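# Four arms lay a jointed cable runway on supports

## Task

Place the hinged cable runway so it rests on all three supports, sitting between each support's lugs, with one of its ends on the tallest support. Then open the grippers and move the arms away. The runway must stay in that position by itself; if a robot is still what keeps it there at the end, it does not count.

## Robot and tools

SETUP
There are four identical i2rt Big YAM arms: arm1, arm2, arm3 and arm4. Each has six revolute joints, a two-finger gripper and a wrist camera (arm1_cam_wrist to arm4_cam_wrist). Two fixed room cameras, cam_high and cam_low, are not attached to any arm. An arm reaches roughly 1.0 m from its joint-1 axis. With joints 1 and 6 at zero and the hand level and pointing forward, the wrist camera sits above the hand and looks toward the fingertips.

FRAMES
Everything shares one scene frame with its origin on the floor and +z up. The hand point is midway between the fingertips. The hand's z axis runs along the fingers, and the fingers open and close along its y axis. Robot foot poses are never printed. Commands are joint angles only, so no Cartesian frame enters a call.

execute_actions
Arguments:
- actions: a list holding one action or nothing. An empty list moves nothing and just reports state and images.
- cameras: optional list of camera names (the six above, or "all"). If it is missing, null or ["all"], every camera is returned. [] returns no images. An unknown name rejects the call.

An action is one object with an optional key per arm ("arm1".."arm4"). Each key holds {"joints": {...}}. Inside joints you may give any of seven absolute targets:
- joint1_rad: -2.879 to 2.879. Yaw of the whole arm about its foot, positive counter-clockwise seen from above. Zero unfolds the arm the way the foot faces.
- joint2_rad: 0 to 3.141. Shoulder. Zero puts the upper arm roughly level and pointing backward; increasing lifts it up and then forward.
- joint3_rad: 0 to 3.019. Elbow. Zero folds the forearm onto the upper arm; increasing opens it.
- joint4_rad: -1.692 to 1.57. Hand pitch, positive tilts the fingers up.
- joint5_rad: -1.57 to 1.57. Sideways hand swing, positive toward the arm's right.
- joint6_rad: -2.094 to 2.094. Hand roll, positive clockwise viewed from behind the hand.
- gripper_m: 0 to 0.093, the fingertip gap in metres. Each finger pad pushes with about 50 to 62 N at most, less on some grippers.

All values are absolute targets, not offsets: radians for the joints, metres for the gripper. A joint counts as arrived within ±0.045, 0.14, 0.09, 0.055, 0.03, 0.035 rad (joints 1 to 6) and ±0.003 m for the gripper. Everything named in one action starts together but may finish at different moments. Joints move at different speeds, so the hand can sweep a wide path between postures. An action runs for at most 15 s. An unknown key or an out-of-range number rejects the whole call and nothing moves. Any joint or arm you leave out may still be driving toward an earlier target, and joint_status will not show that. A target very near the current reading may produce no motion.

The result gives each arm's state, including joint_positions, and one image per requested camera. The "pictures" line lists cameras in image order.

RESULT WORDS
In joint_status:
- off_target: the joint stopped short and may keep pushing.
- contact_stop: the joint hit something, dropped its target and now holds where it is.
- time_out: it ran out of time. It either drops its target or keeps one no more than 0.375, 0.375, 0.113, 0.225, 0.075, 0.3 rad (joints 1 to 6) from its current position and keeps pushing. on_its_own names such joints, and they will move by themselves if the way opens. To relieve the push, command the reported position.
- not_followed: the self- and inter-arm collision check held back that arm's joint targets, shown by a "joint command not followed" line, usually with a "cause:" line. The gripper part of the same action still runs. Withheld targets may be retried on later actions until they pass.

on_its_own covers whatever this call did not command. Its "held at" value is the target being held, not the actual angle. A joint carrying a load may sag.

If any call reports a stop, the remaining execute_actions, wait and finished_scene calls in that same reply are skipped.

wait
seconds: 0 to 10. Commands nothing and returns the same state and images as an empty action.

zoom_image
camera: one of the six cameras. region: [x0, y0, x1, y1] in pixels, with the origin at the image's top-left, no larger than 504 by 504. It works only on a camera whose full image came back in the latest result.

finished_scene
scene: the number of the current scene. This ends the scene and cannot be undone. The runway must already be resting correctly with the grippers open and the arms withdrawn. The result says whether the task succeeded and describes the next task, if there is one.

CAUTIONS
- Nothing may be knocked off the work area or onto the floor.
- Arms must not press hard against each other. That ends the run, and a hard strike can too. No state line reports arm-to-arm contact. The collision check ignores fingers, gripper housings and wrist cameras, and it can react too late. Contact made only through an object does not count.
- The arm does not stop when it touches something and can keep pressing hard. Avoid slams, drops, slips and sustained pushes.
- Arms do not wait for one another.
- The simulation keeps running while you compose a reply, with the last command held.

MOTOR HEAT
Holding a load warms the motors. A MOTOR HOT line appears from 85 °C. At 100 °C the whole arm, gripper included, goes limp until it cools. This is reported as an OVER-TEMPERATURE FAULT, and the arm's unreached keys read limit_stop_at_motor_heat. Resend those targets afterwards. Some heat carries over into the next scene.

Each tool is called after "Request:" as a command line: name --argument value for each argument, lists and objects as JSON in quotes; but a table of rows of numbers goes row by row, as --pt "numbers of a row", without its own name.

## Session

Request:
execute_actions --actions '[]'

Scene clock: 0.00 s.
arm1.joint_positions: joint1_rad=-0.418 joint2_rad=+0.593 joint3_rad=+1.366 joint4_rad=-1.387 joint5_rad=+0.228 joint6_rad=+0.157 gripper_m=+0.095
arm1.joint_status: not commanded
arm1.hand: x=-0.9325 y=-0.3230 z=+1.5253 quat_wxyz=(-0.440, -0.268, -0.846, +0.140) (m; scene frame)
arm2.joint_positions: joint1_rad=-0.422 joint2_rad=+0.640 joint3_rad=+1.330 joint4_rad=-1.170 joint5_rad=-0.254 joint6_rad=-0.244 gripper_m=+0.094
arm2.joint_status: not commanded
arm2.hand: x=-0.1466 y=-0.4116 z=+1.5532 quat_wxyz=(-0.430, +0.566, -0.638, -0.295) (m; scene frame)
arm3.joint_positions: joint1_rad=-0.426 joint2_rad=+0.618 joint3_rad=+1.395 joint4_rad=-1.163 joint5_rad=+0.156 joint6_rad=-0.013 gripper_m=+0.095
arm3.joint_status: not commanded
arm3.hand: x=+0.0958 y=+0.0958 z=+1.6161 quat_wxyz=(-0.280, -0.683, -0.460, +0.493) (m; scene frame)
arm4.joint_positions: joint1_rad=+0.342 joint2_rad=+0.626 joint3_rad=+1.375 joint4_rad=-1.321 joint5_rad=-0.009 joint6_rad=-0.182 gripper_m=+0.094
arm4.joint_status: not commanded
arm4.hand: x=+0.9025 y=-0.2330 z=+1.5398 quat_wxyz=(-0.050, -0.841, -0.258, +0.473) (m; scene frame)
pictures: arm1_cam_wrist, arm2_cam_wrist, arm3_cam_wrist, arm4_cam_wrist, cam_high, cam_low
Images, in order (width x height): arm1_cam_wrist 616x616, arm2_cam_wrist 616x616, arm3_cam_wrist 616x616, arm4_cam_wrist 616x616, cam_high 896x504, cam_low 896x504.

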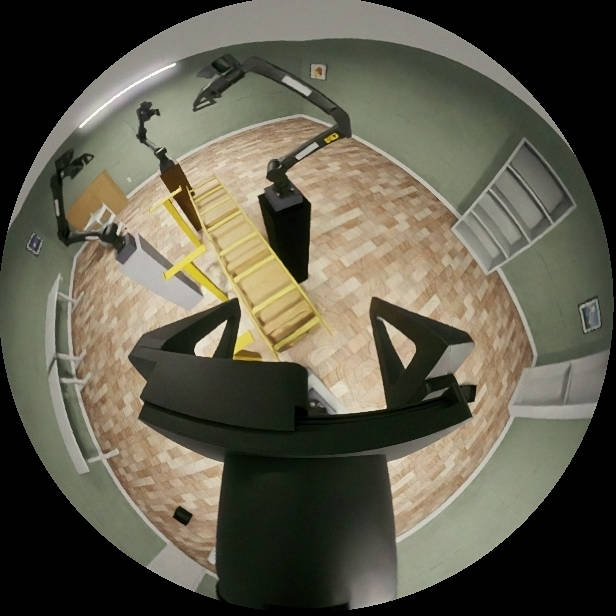

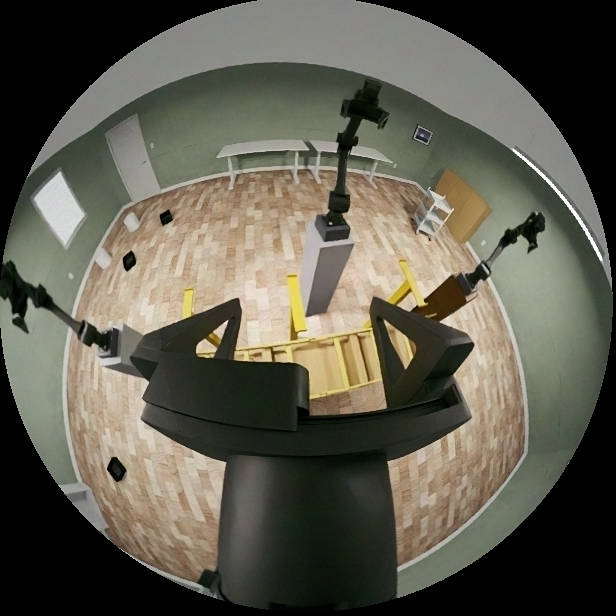

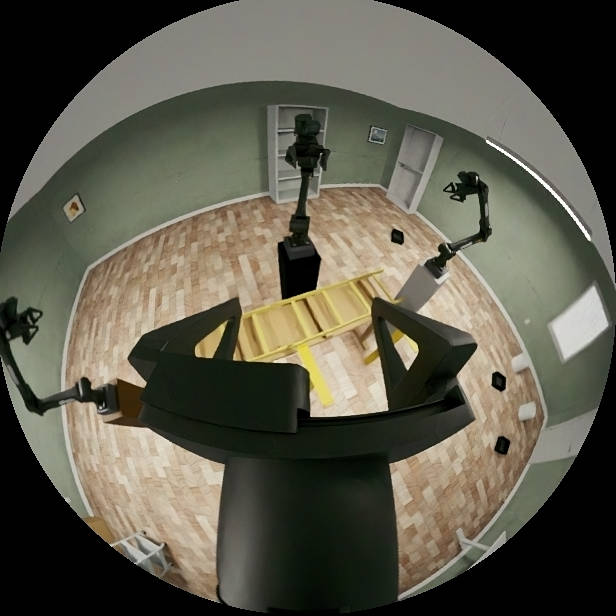

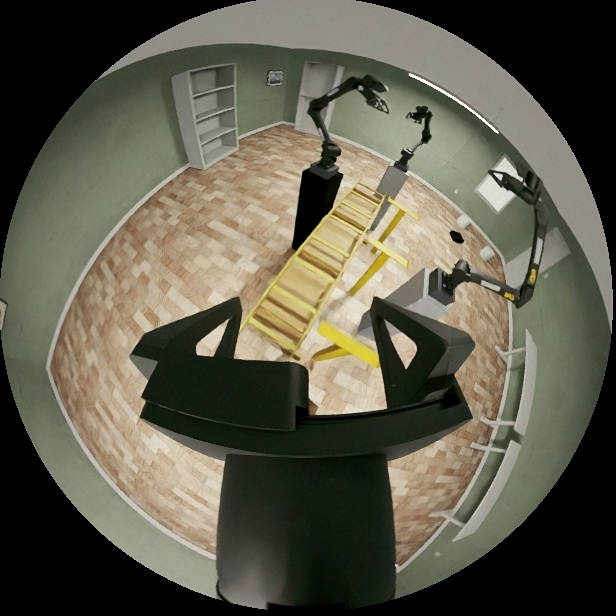

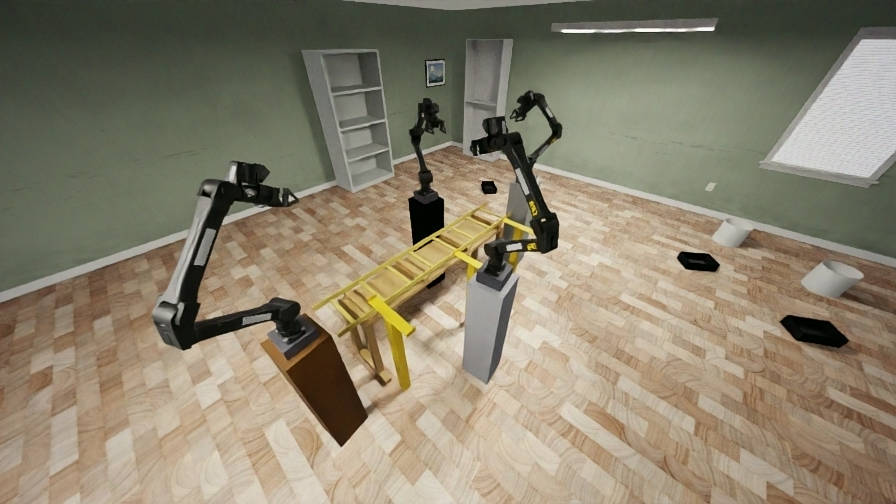

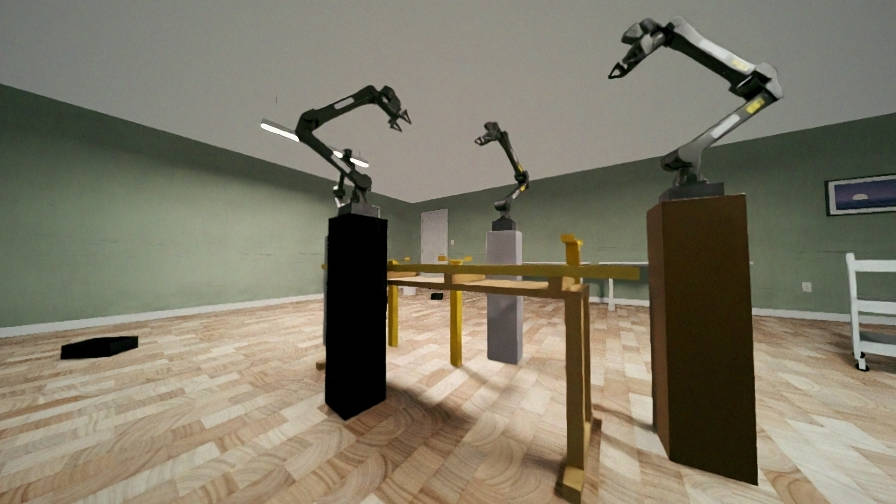

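Request:
zoom_image --camera "cam_high" --region '[290, 170, 590, 420]'

Request:
zoom_image --camera "cam_low" --region '[300, 200, 680, 400]'

Request:
zoom_image --camera "arm4_cam_wrist" --region '[220, 150, 460, 390]'

Request:
zoom_image --camera "arm1_cam_wrist" --region '[130, 150, 350, 370]'

Region (290, 170, 590, 420) of cam_high's 896x504 image, scaled by 1.680, with more detail than that image has.

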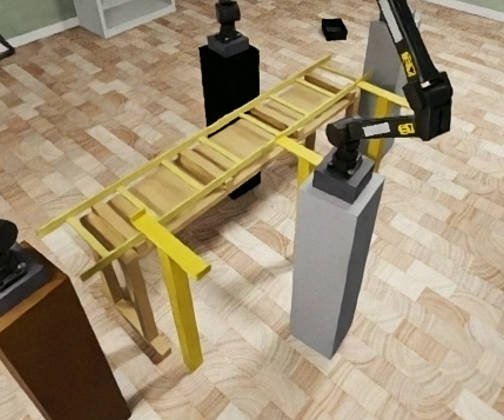

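Region (300, 200, 680, 400) of cam_low's 896x504 image, scaled by 1.326, with more detail than that image has; it fills the top 265 rows of this view, and the rest is white.

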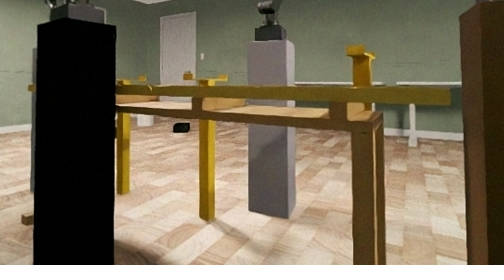

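Region (220, 150, 460, 390) of arm4_cam_wrist's 616x616 image, scaled by 2.100, with more detail than that image has.

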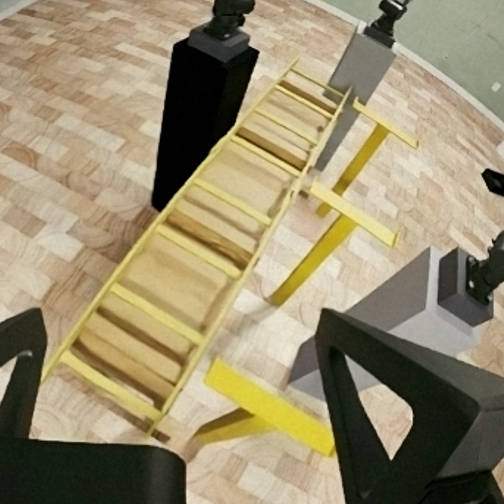

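Region (130, 150, 350, 370) of arm1_cam_wrist's 616x616 image, scaled by 2.291, with more detail than that image has.

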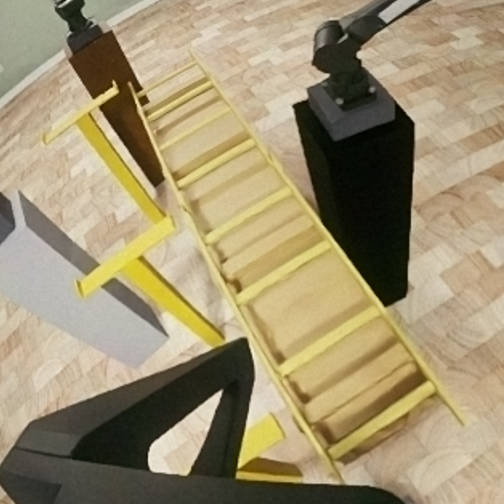

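Request:
execute_actions --actions '[{"arm1":{"joints":{"joint5_rad":0,"joint6_rad":0,"joint4_rad":-1.5}},"arm2":{"joints":{"joint5_rad":0,"joint6_rad":0,"joint4_rad":-1.5}},"arm3":{"joints":{"joint5_rad":0,"joint6_rad":0,"joint4_rad":-1.5}},"arm4":{"joints":{"joint5_rad":0,"joint6_rad":0,"joint4_rad":-1.5}}}]' --cameras '[]'

Request:
execute_actions --actions '[{"arm1":{"joints":{"joint1_rad":0}},"arm2":{"joints":{"joint1_rad":0}},"arm3":{"joints":{"joint1_rad":0}},"arm4":{"joints":{"joint1_rad":0}}}]' --cameras '[]'

Request:
execute_actions --actions '[{"arm1":{"joints":{"joint2_rad":1.2}},"arm2":{"joints":{"joint2_rad":1.2}},"arm3":{"joints":{"joint2_rad":1.2}},"arm4":{"joints":{"joint2_rad":1.2}}}]'

Scene clock: 17.33 s.
arm1.joint_positions: joint1_rad=-0.418 joint2_rad=+0.593 joint3_rad=+1.366 joint4_rad=-1.492 joint5_rad=+0.004 joint6_rad=+0.010 gripper_m=+0.095
arm1.joint_status: all done
arm1.hand: x=-0.9318 y=-0.2828 z=+1.5028 quat_wxyz=(-0.401, -0.160, -0.899, +0.067) (m; scene frame)
arm2.joint_positions: joint1_rad=-0.422 joint2_rad=+0.640 joint3_rad=+1.330 joint4_rad=-1.488 joint5_rad=-0.003 joint6_rad=-0.011 gripper_m=+0.094
arm2.joint_status: all done
arm2.hand: x=-0.1300 y=-0.4696 z=+1.4890 quat_wxyz=(-0.326, +0.470, -0.800, -0.182) (m; scene frame)
arm3.joint_positions: joint1_rad=-0.426 joint2_rad=+0.618 joint3_rad=+1.395 joint4_rad=-1.488 joint5_rad=+0.004 joint6_rad=-0.008 gripper_m=+0.095
arm3.joint_status: all done
arm3.hand: x=+0.1316 y=+0.1252 z=+1.5469 quat_wxyz=(-0.249, -0.725, -0.543, +0.343) (m; scene frame)
arm4.joint_positions: joint1_rad=+0.342 joint2_rad=+0.626 joint3_rad=+1.375 joint4_rad=-1.483 joint5_rad=-0.002 joint6_rad=-0.016 gripper_m=+0.094
arm4.joint_status: all done
arm4.hand: x=+0.9245 y=-0.2219 z=+1.5083 quat_wxyz=(-0.072, -0.895, -0.192, +0.396) (m; scene frame)
pictures: none
No camera images: the call's "cameras" was empty. Leave "cameras" out to get every camera's image.

Scene clock: 18.40 s.
arm1.joint_positions: joint1_rad=-0.011 joint2_rad=+0.593 joint3_rad=+1.366 joint4_rad=-1.492 joint5_rad=+0.003 joint6_rad=+0.009 gripper_m=+0.095
arm1.joint_status: all done
arm1.hand: x=-0.9202 y=-0.2007 z=+1.5033 quat_wxyz=(-0.407, +0.025, -0.913, -0.019) (m; scene frame)
arm2.joint_positions: joint1_rad=-0.008 joint2_rad=+0.640 joint3_rad=+1.330 joint4_rad=-1.488 joint5_rad=-0.001 joint6_rad=-0.009 gripper_m=+0.094
arm2.joint_status: all done
arm2.hand: x=-0.2175 y=-0.4409 z=+1.4882 quat_wxyz=(-0.280, +0.623, -0.688, -0.245) (m; scene frame)
arm3.joint_positions: joint1_rad=-0.011 joint2_rad=+0.618 joint3_rad=+1.395 joint4_rad=-1.488 joint5_rad=+0.003 joint6_rad=-0.007 gripper_m=+0.095
arm3.joint_status: all done
arm3.hand: x=+0.2187 y=+0.1173 z=+1.5463 quat_wxyz=(-0.312, -0.597, -0.682, +0.285) (m; scene frame)
arm4.joint_positions: joint1_rad=+0.012 joint2_rad=+0.626 joint3_rad=+1.375 joint4_rad=-1.483 joint5_rad=-0.001 joint6_rad=-0.015 gripper_m=+0.094
arm4.joint_status: all done
arm4.hand: x=+0.9079 y=-0.1525 z=+1.5093 quat_wxyz=(-0.005, -0.913, -0.042, +0.405) (m; scene frame)
pictures: none
No camera images: the call's "cameras" was empty. Leave "cameras" out to get every camera's image.

Scene clock: 19.87 s.
arm1.joint_positions: joint1_rad=-0.011 joint2_rad=+1.212 joint3_rad=+1.366 joint4_rad=-1.494 joint5_rad=+0.003 joint6_rad=+0.009 gripper_m=+0.095
arm1.joint_status: all done
arm1.hand: x=-0.7408 y=-0.1867 z=+1.3262 quat_wxyz=(-0.109, +0.029, -0.994, -0.007) (m; scene frame)
arm2.joint_positions: joint1_rad=-0.008 joint2_rad=+1.211 joint3_rad=+1.330 joint4_rad=-1.490 joint5_rad=-0.001 joint6_rad=-0.009 gripper_m=+0.094
arm2.joint_status: all done
arm2.hand: x=-0.1994 y=-0.2885 z=+1.3216 quat_wxyz=(-0.073, +0.668, -0.738, -0.061) (m; scene frame)
arm3.joint_positions: joint1_rad=-0.011 joint2_rad=+1.210 joint3_rad=+1.395 joint4_rad=-1.490 joint5_rad=+0.003 joint6_rad=-0.007 gripper_m=+0.095
arm3.joint_status: all done
arm3.hand: x=+0.2395 y=-0.0642 z=+1.3778 quat_wxyz=(-0.100, -0.653, -0.744, +0.097) (m; scene frame)
arm4.joint_positions: joint1_rad=+0.012 joint2_rad=+1.197 joint3_rad=+1.375 joint4_rad=-1.485 joint5_rad=-0.001 joint6_rad=-0.015 gripper_m=+0.094
arm4.joint_status: all done
arm4.hand: x=+0.7386 y=-0.1619 z=+1.3442 quat_wxyz=(+0.003, -0.991, -0.043, +0.130) (m; scene frame)
pictures: arm1_cam_wrist, arm2_cam_wrist, arm3_cam_wrist, arm4_cam_wrist, cam_high, cam_low
Images, in order (width x height): arm1_cam_wrist 616x616, arm2_cam_wrist 616x616, arm3_cam_wrist 616x616, arm4_cam_wrist 616x616, cam_high 896x504, cam_low 896x504.

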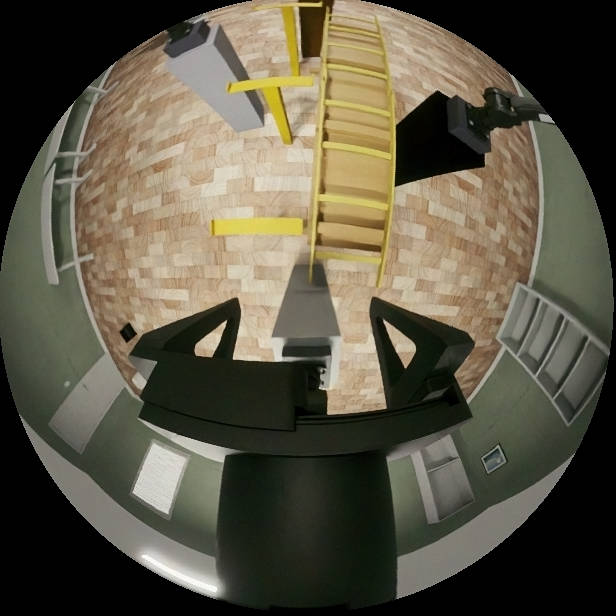

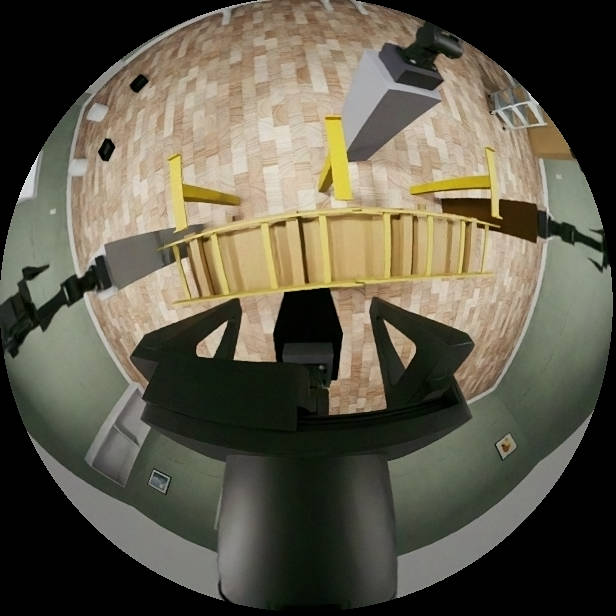

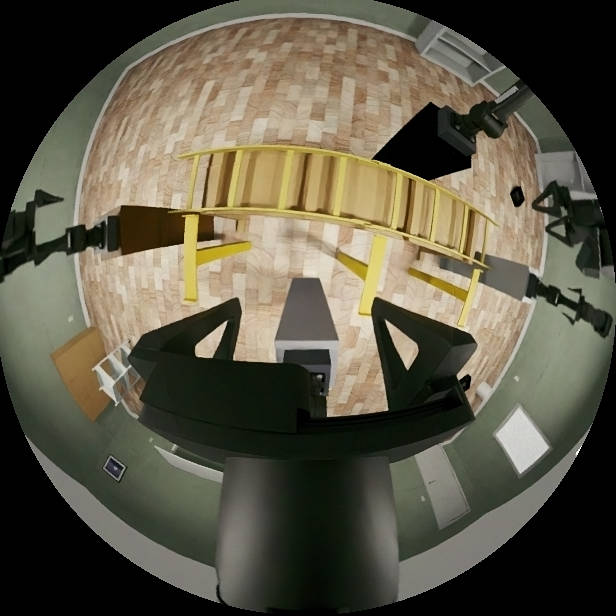

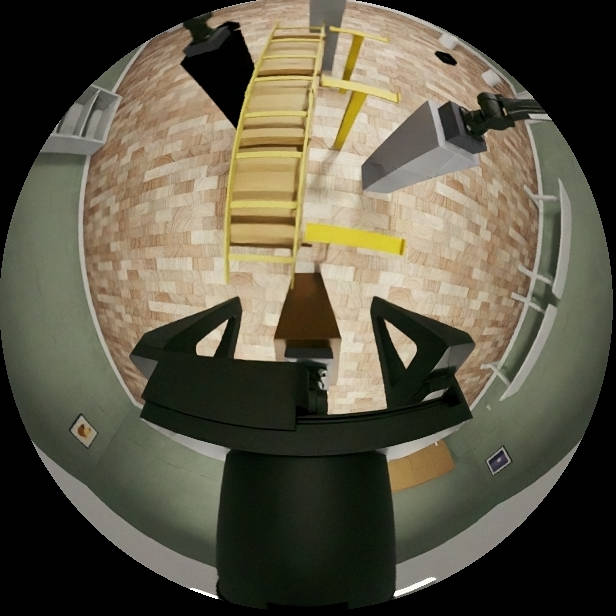

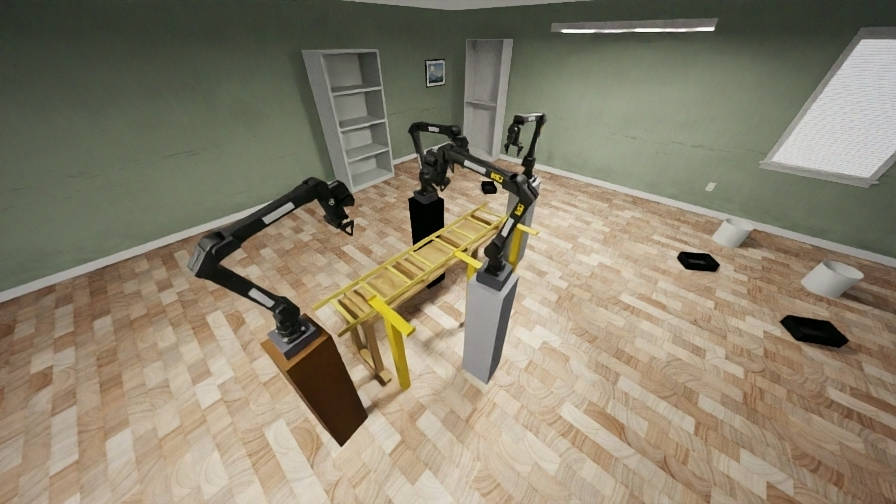

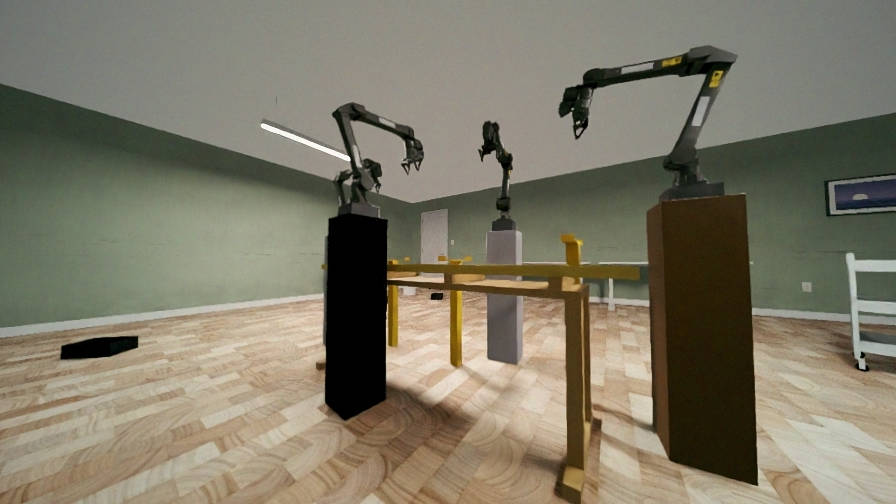

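Request:
execute_actions --actions '[{"arm1":{"joints":{"joint4_rad":-0.7}},"arm2":{"joints":{"joint4_rad":-0.7}},"arm3":{"joints":{"joint4_rad":-0.7}},"arm4":{"joints":{"joint4_rad":-0.7}}}]' --cameras '[]'

Request:
execute_actions --actions '[{"arm1":{"joints":{"joint3_rad":0.75}},"arm2":{"joints":{"joint3_rad":0.75}},"arm3":{"joints":{"joint3_rad":0.75}},"arm4":{"joints":{"joint3_rad":0.75}}}]' --cameras '["cam_low"]'

Scene clock: 37.27 s.
arm1.joint_positions: joint1_rad=-0.011 joint2_rad=+1.212 joint3_rad=+1.366 joint4_rad=-0.718 joint5_rad=+0.003 joint6_rad=+0.009 gripper_m=+0.095
arm1.joint_status: all done
arm1.hand: x=-0.5882 y=-0.1770 z=+1.4322 quat_wxyz=(-0.477, +0.024, -0.878, -0.021) (m; scene frame)
arm2.joint_positions: joint1_rad=-0.008 joint2_rad=+1.211 joint3_rad=+1.330 joint4_rad=-0.720 joint5_rad=-0.001 joint6_rad=-0.009 gripper_m=+0.094
arm2.joint_status: all done
arm2.hand: x=-0.1830 y=-0.1343 z=+1.4218 quat_wxyz=(-0.347, +0.596, -0.657, -0.304) (m; scene frame)
arm3.joint_positions: joint1_rad=-0.011 joint2_rad=+1.210 joint3_rad=+1.395 joint4_rad=-0.722 joint5_rad=+0.003 joint6_rad=-0.007 gripper_m=+0.095
arm3.joint_status: all done
arm3.hand: x=+0.2582 y=-0.2083 z=+1.4911 quat_wxyz=(-0.370, -0.570, -0.652, +0.336) (m; scene frame)
arm4.joint_positions: joint1_rad=+0.012 joint2_rad=+1.197 joint3_rad=+1.375 joint4_rad=-0.722 joint5_rad=-0.001 joint6_rad=-0.015 gripper_m=+0.094
arm4.joint_status: all done
arm4.hand: x=+0.5924 y=-0.1737 z=+1.4538 quat_wxyz=(-0.007, -0.871, -0.041, +0.490) (m; scene frame)
pictures: none
No camera images: the call's "cameras" was empty. Leave "cameras" out to get every camera's image.

Scene clock: 38.57 s.
arm1.joint_positions: joint1_rad=-0.011 joint2_rad=+1.203 joint3_rad=+0.753 joint4_rad=-0.705 joint5_rad=+0.003 joint6_rad=+0.009 gripper_m=+0.095
arm1.joint_status: all done
arm1.hand: x=-0.7371 y=-0.1847 z=+1.1153 quat_wxyz=(-0.201, +0.028, -0.979, -0.011) (m; scene frame)
arm2.joint_positions: joint1_rad=-0.008 joint2_rad=+1.195 joint3_rad=+0.753 joint4_rad=-0.707 joint5_rad=-0.001 joint6_rad=-0.009 gripper_m=+0.094
arm2.joint_status: all done
arm2.hand: x=-0.1971 y=-0.2793 z=+1.1281 quat_wxyz=(-0.155, +0.657, -0.726, -0.133) (m; scene frame)
arm3.joint_positions: joint1_rad=-0.011 joint2_rad=+1.202 joint3_rad=+0.754 joint4_rad=-0.708 joint5_rad=+0.003 joint6_rad=-0.007 gripper_m=+0.095
arm3.joint_status: all done
arm3.hand: x=+0.2379 y=-0.0676 z=+1.1537 quat_wxyz=(-0.155, -0.644, -0.735, +0.145) (m; scene frame)
arm4.joint_positions: joint1_rad=+0.012 joint2_rad=+1.203 joint3_rad=+0.746 joint4_rad=-0.709 joint5_rad=-0.001 joint6_rad=-0.015 gripper_m=+0.094
arm4.joint_status: all done
arm4.hand: x=+0.7371 y=-0.1586 z=+1.1201 quat_wxyz=(+0.001, -0.979, -0.043, +0.200) (m; scene frame)
pictures: cam_low
Images, in order (width x height): cam_low 896x504.

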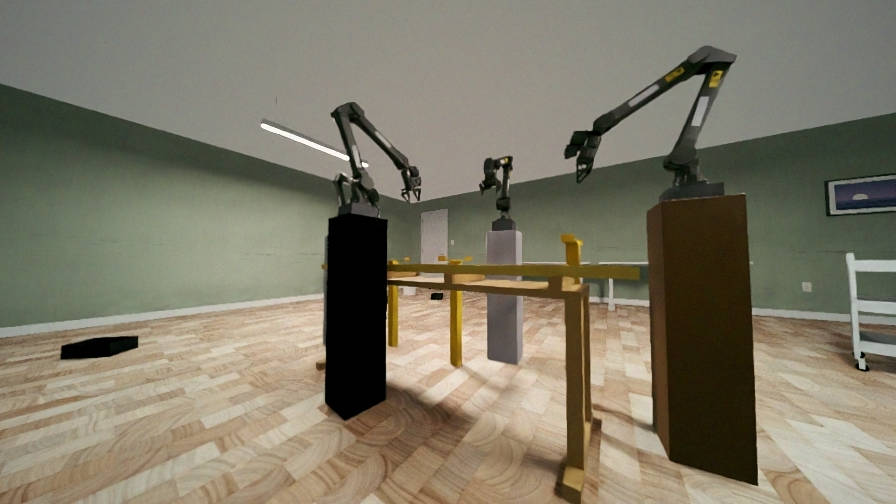

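Request:
execute_actions --actions '[{"arm1":{"joints":{"joint1_rad":-0.295,"joint2_rad":1.762,"joint3_rad":1.078,"joint4_rad":-0.875,"joint6_rad":-1.777}},"arm2":{"joints":{"joint1_rad":-0.042,"joint2_rad":1.575,"joint3_rad":0.782,"joint4_rad":-0.77,"joint6_rad":-0.152}},"arm3":{"joints":{"joint1_rad":-0.165,"joint2_rad":2.185,"joint3_rad":1.682,"joint4_rad":-1.068,"joint6_rad":-0.04}},"arm4":{"joints":{"joint1_rad":0.302,"joint2_rad":1.812,"joint3_rad":1.13,"joint4_rad":-0.88,"joint6_rad":1.916}}}]'

Scene clock: 83.27 s.
arm1.joint_positions: joint1_rad=-0.302 joint2_rad=+1.773 joint3_rad=+1.048 joint4_rad=-0.868 joint5_rad=+0.001 joint6_rad=-1.767 gripper_m=+0.095
arm1.joint_status: all done
arm1.hand: x=-0.6963 y=-0.3083 z=+0.9852 quat_wxyz=(+0.008, +0.698, -0.716, -0.016) (m; scene frame)
arm2.joint_positions: joint1_rad=-0.034 joint2_rad=+1.571 joint3_rad=+0.753 joint4_rad=-0.760 joint5_rad=-0.001 joint6_rad=-0.142 gripper_m=+0.094
arm2.joint_status: all done
arm2.hand: x=-0.1922 y=-0.3244 z=+0.9933 quat_wxyz=(+0.005, +0.709, -0.705, +0.008) (m; scene frame)
arm3.joint_positions: joint1_rad=-0.167 joint2_rad=+2.190 joint3_rad=+1.629 joint4_rad=-1.058 joint5_rad=+0.001 joint6_rad=-0.032 gripper_m=+0.095
arm3.joint_status: all done
arm3.hand: x=+0.1685 y=-0.2888 z=+0.9905 quat_wxyz=(+0.015, -0.708, -0.706, -0.010) (m; scene frame)
arm4.joint_positions: joint1_rad=+0.306 joint2_rad=+1.815 joint3_rad=+1.109 joint4_rad=-0.867 joint5_rad=+0.000 joint6_rad=+1.899 gripper_m=+0.094
arm4.joint_status: all done
arm4.hand: x=+0.6866 y=-0.2966 z=+0.9918 quat_wxyz=(+0.007, -0.720, +0.694, +0.004) (m; scene frame)
pictures: arm1_cam_wrist, arm2_cam_wrist, arm3_cam_wrist, arm4_cam_wrist, cam_high, cam_low
Images, in order (width x height): arm1_cam_wrist 616x616, arm2_cam_wrist 616x616, arm3_cam_wrist 616x616, arm4_cam_wrist 616x616, cam_high 896x504, cam_low 896x504.

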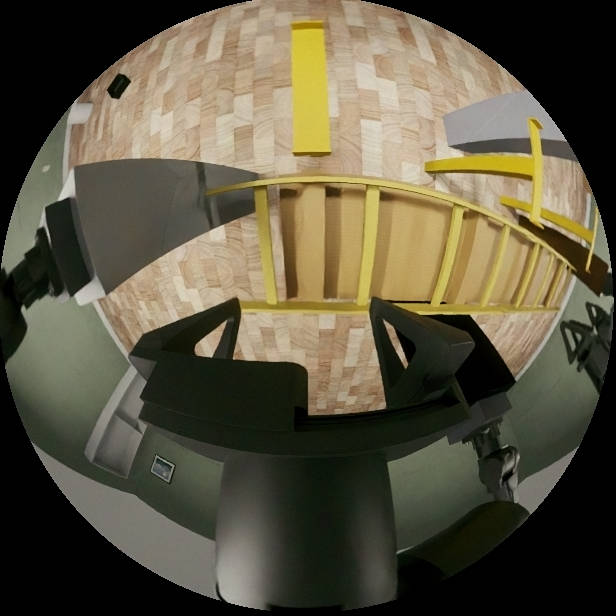

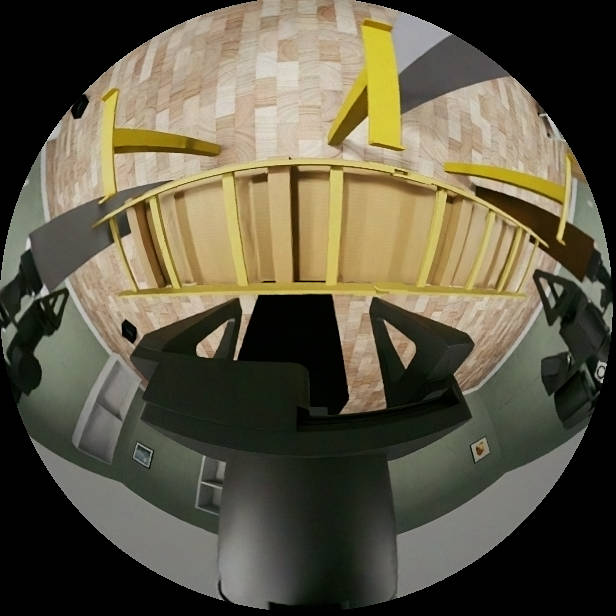

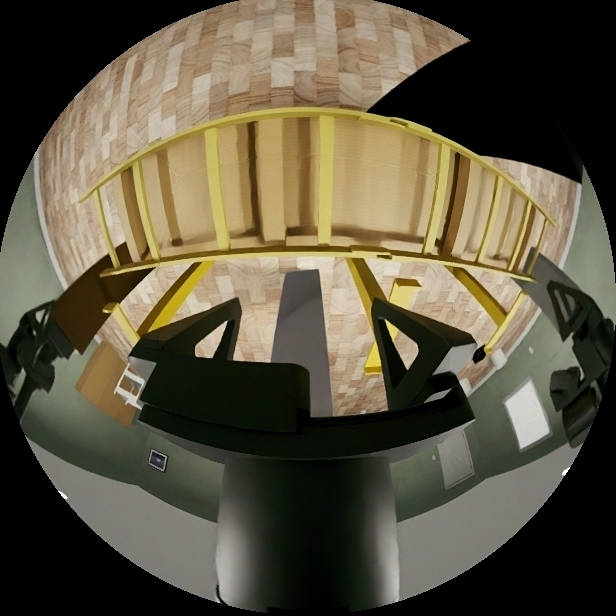

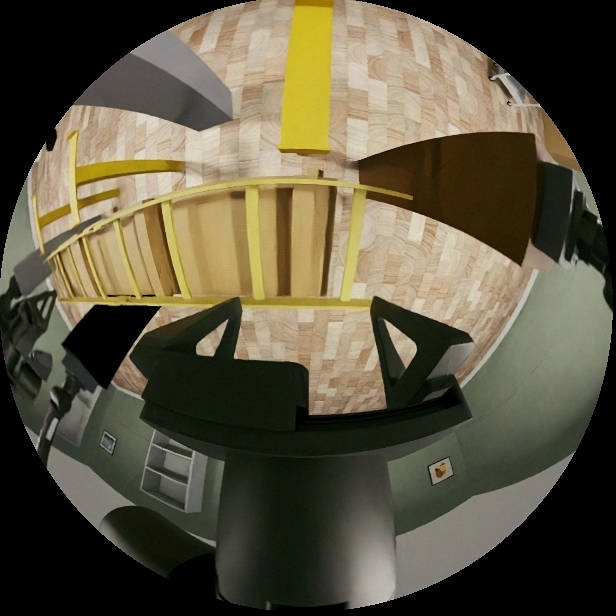

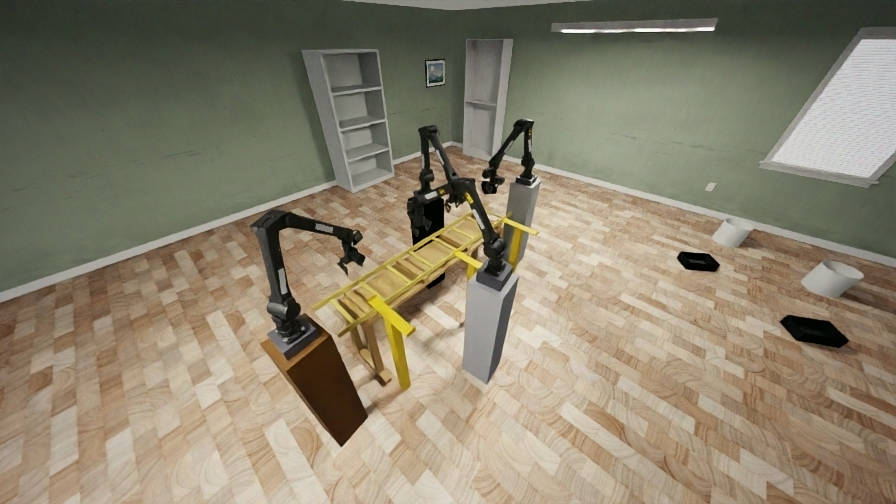

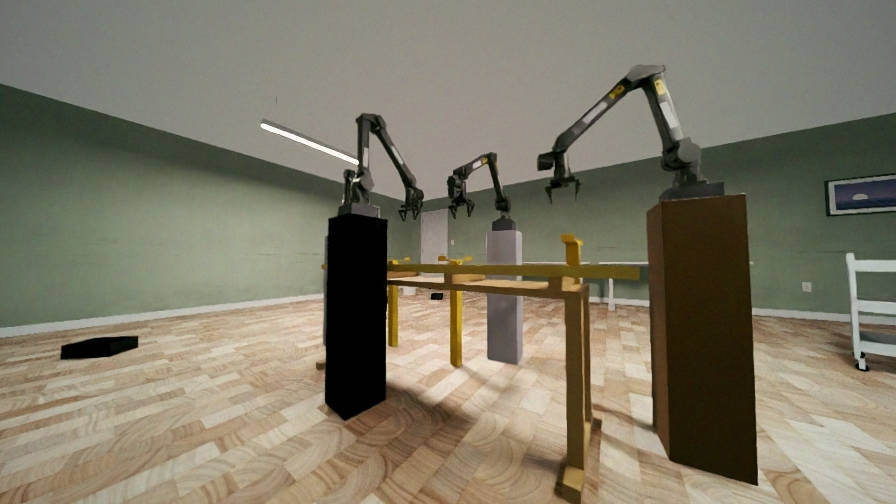

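Request:
execute_actions --actions '[{"arm1":{"joints":{"joint1_rad":-0.355,"joint2_rad":1.99,"joint3_rad":0.739,"joint4_rad":-0.308,"joint6_rad":-1.836}},"arm2":{"joints":{"joint1_rad":-0.237,"joint2_rad":2.003,"joint3_rad":0.682,"joint4_rad":-0.24,"joint6_rad":-0.347}},"arm3":{"joints":{"joint1_rad":-0.231,"joint2_rad":2.397,"joint3_rad":1.57,"joint4_rad":-0.744,"joint6_rad":-0.107}},"arm4":{"joints":{"joint1_rad":0.414,"joint2_rad":2.03,"joint3_rad":0.797,"joint4_rad":-0.328,"joint6_rad":2.028}}}]'

Scene clock: 105.23 s.
arm1.joint_positions: joint1_rad=-0.352 joint2_rad=+2.004 joint3_rad=+0.728 joint4_rad=-0.317 joint5_rad=+0.001 joint6_rad=-1.826 gripper_m=+0.095
arm1.joint_status: all done
arm1.hand: x=-0.7969 y=-0.3027 z=+0.8322 quat_wxyz=(+0.007, +0.701, -0.713, -0.016) (m; scene frame)
arm2.joint_positions: joint1_rad=-0.242 joint2_rad=+1.993 joint3_rad=+0.685 joint4_rad=-0.253 joint5_rad=+0.000 joint6_rad=-0.336 gripper_m=+0.094
arm2.joint_status: all done
arm2.hand: x=-0.1236 y=-0.3518 z=+0.8427 quat_wxyz=(-0.002, +0.704, -0.710, +0.004) (m; scene frame)
arm3.joint_positions: joint1_rad=-0.236 joint2_rad=+2.413 joint3_rad=+1.558 joint4_rad=-0.756 joint5_rad=+0.001 joint6_rad=-0.099 gripper_m=+0.095
arm3.joint_status: all done
arm3.hand: x=+0.1274 y=-0.2697 z=+0.8376 quat_wxyz=(+0.011, -0.708, -0.706, -0.008) (m; scene frame)
arm4.joint_positions: joint1_rad=+0.420 joint2_rad=+2.026 joint3_rad=+0.789 joint4_rad=-0.341 joint5_rad=+0.000 joint6_rad=+2.012 gripper_m=+0.094
arm4.joint_status: all done
arm4.hand: x=+0.7942 y=-0.2986 z=+0.8382 quat_wxyz=(+0.009, -0.720, +0.694, +0.004) (m; scene frame)
pictures: arm1_cam_wrist, arm2_cam_wrist, arm3_cam_wrist, arm4_cam_wrist, cam_high, cam_low
Images, in order (width x height): arm1_cam_wrist 616x616, arm2_cam_wrist 616x616, arm3_cam_wrist 616x616, arm4_cam_wrist 616x616, cam_high 896x504, cam_low 896x504.

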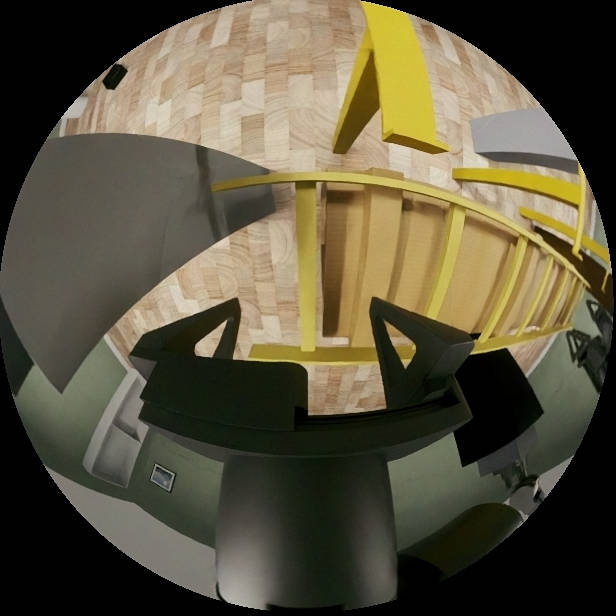

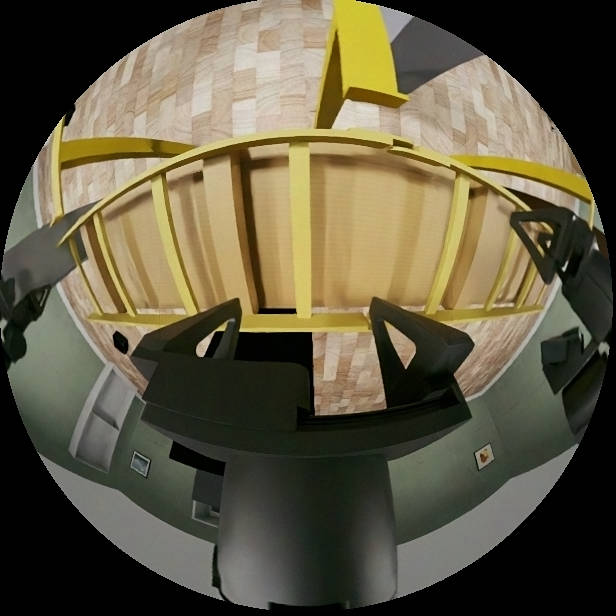

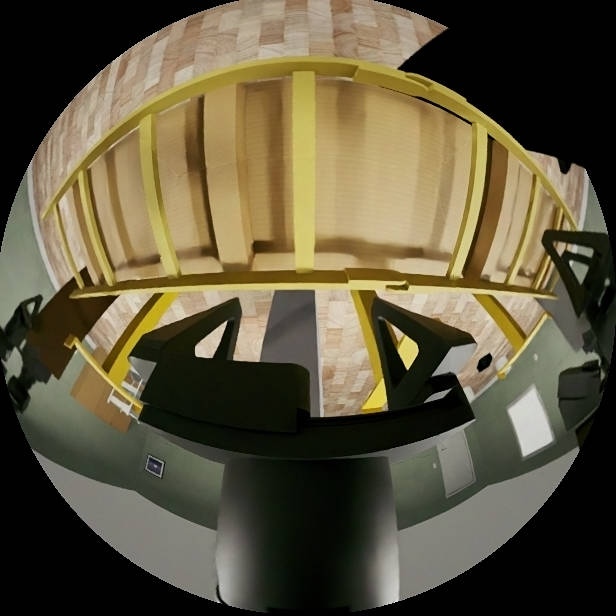

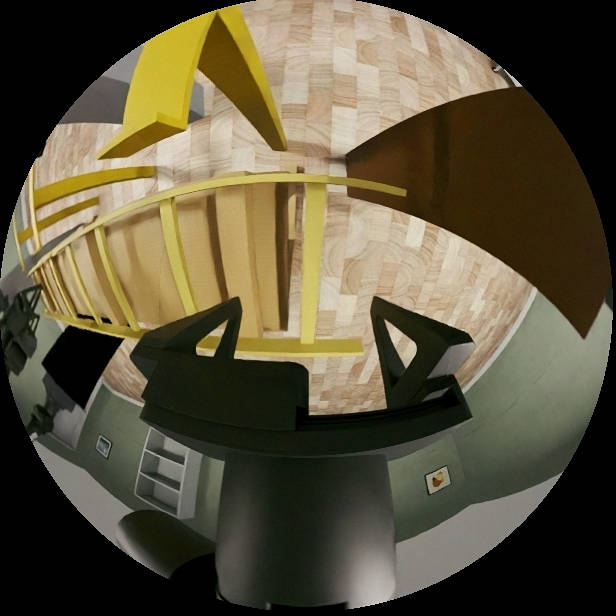

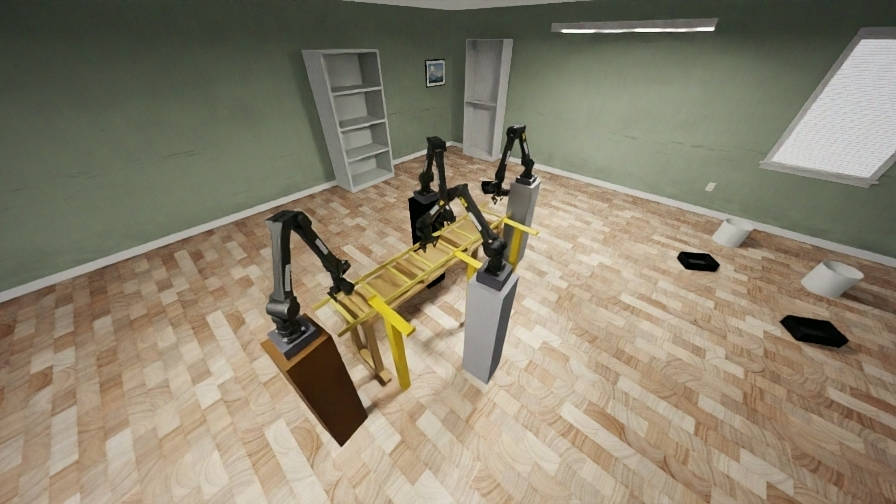

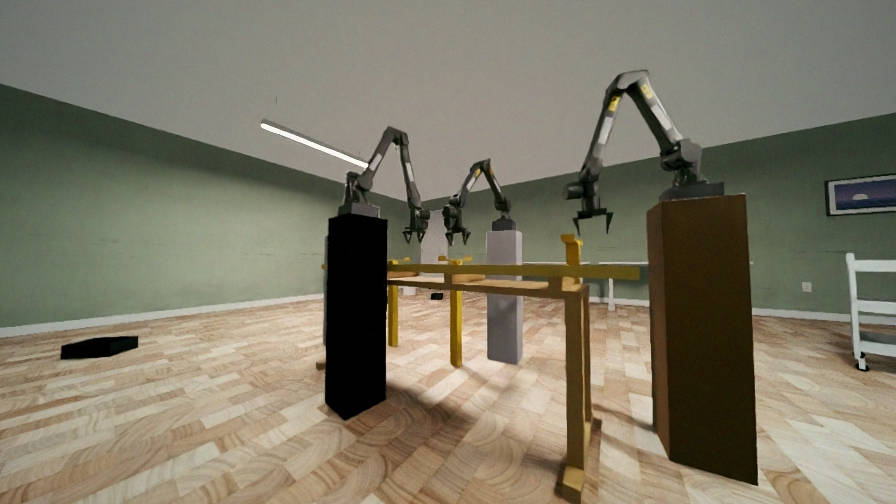

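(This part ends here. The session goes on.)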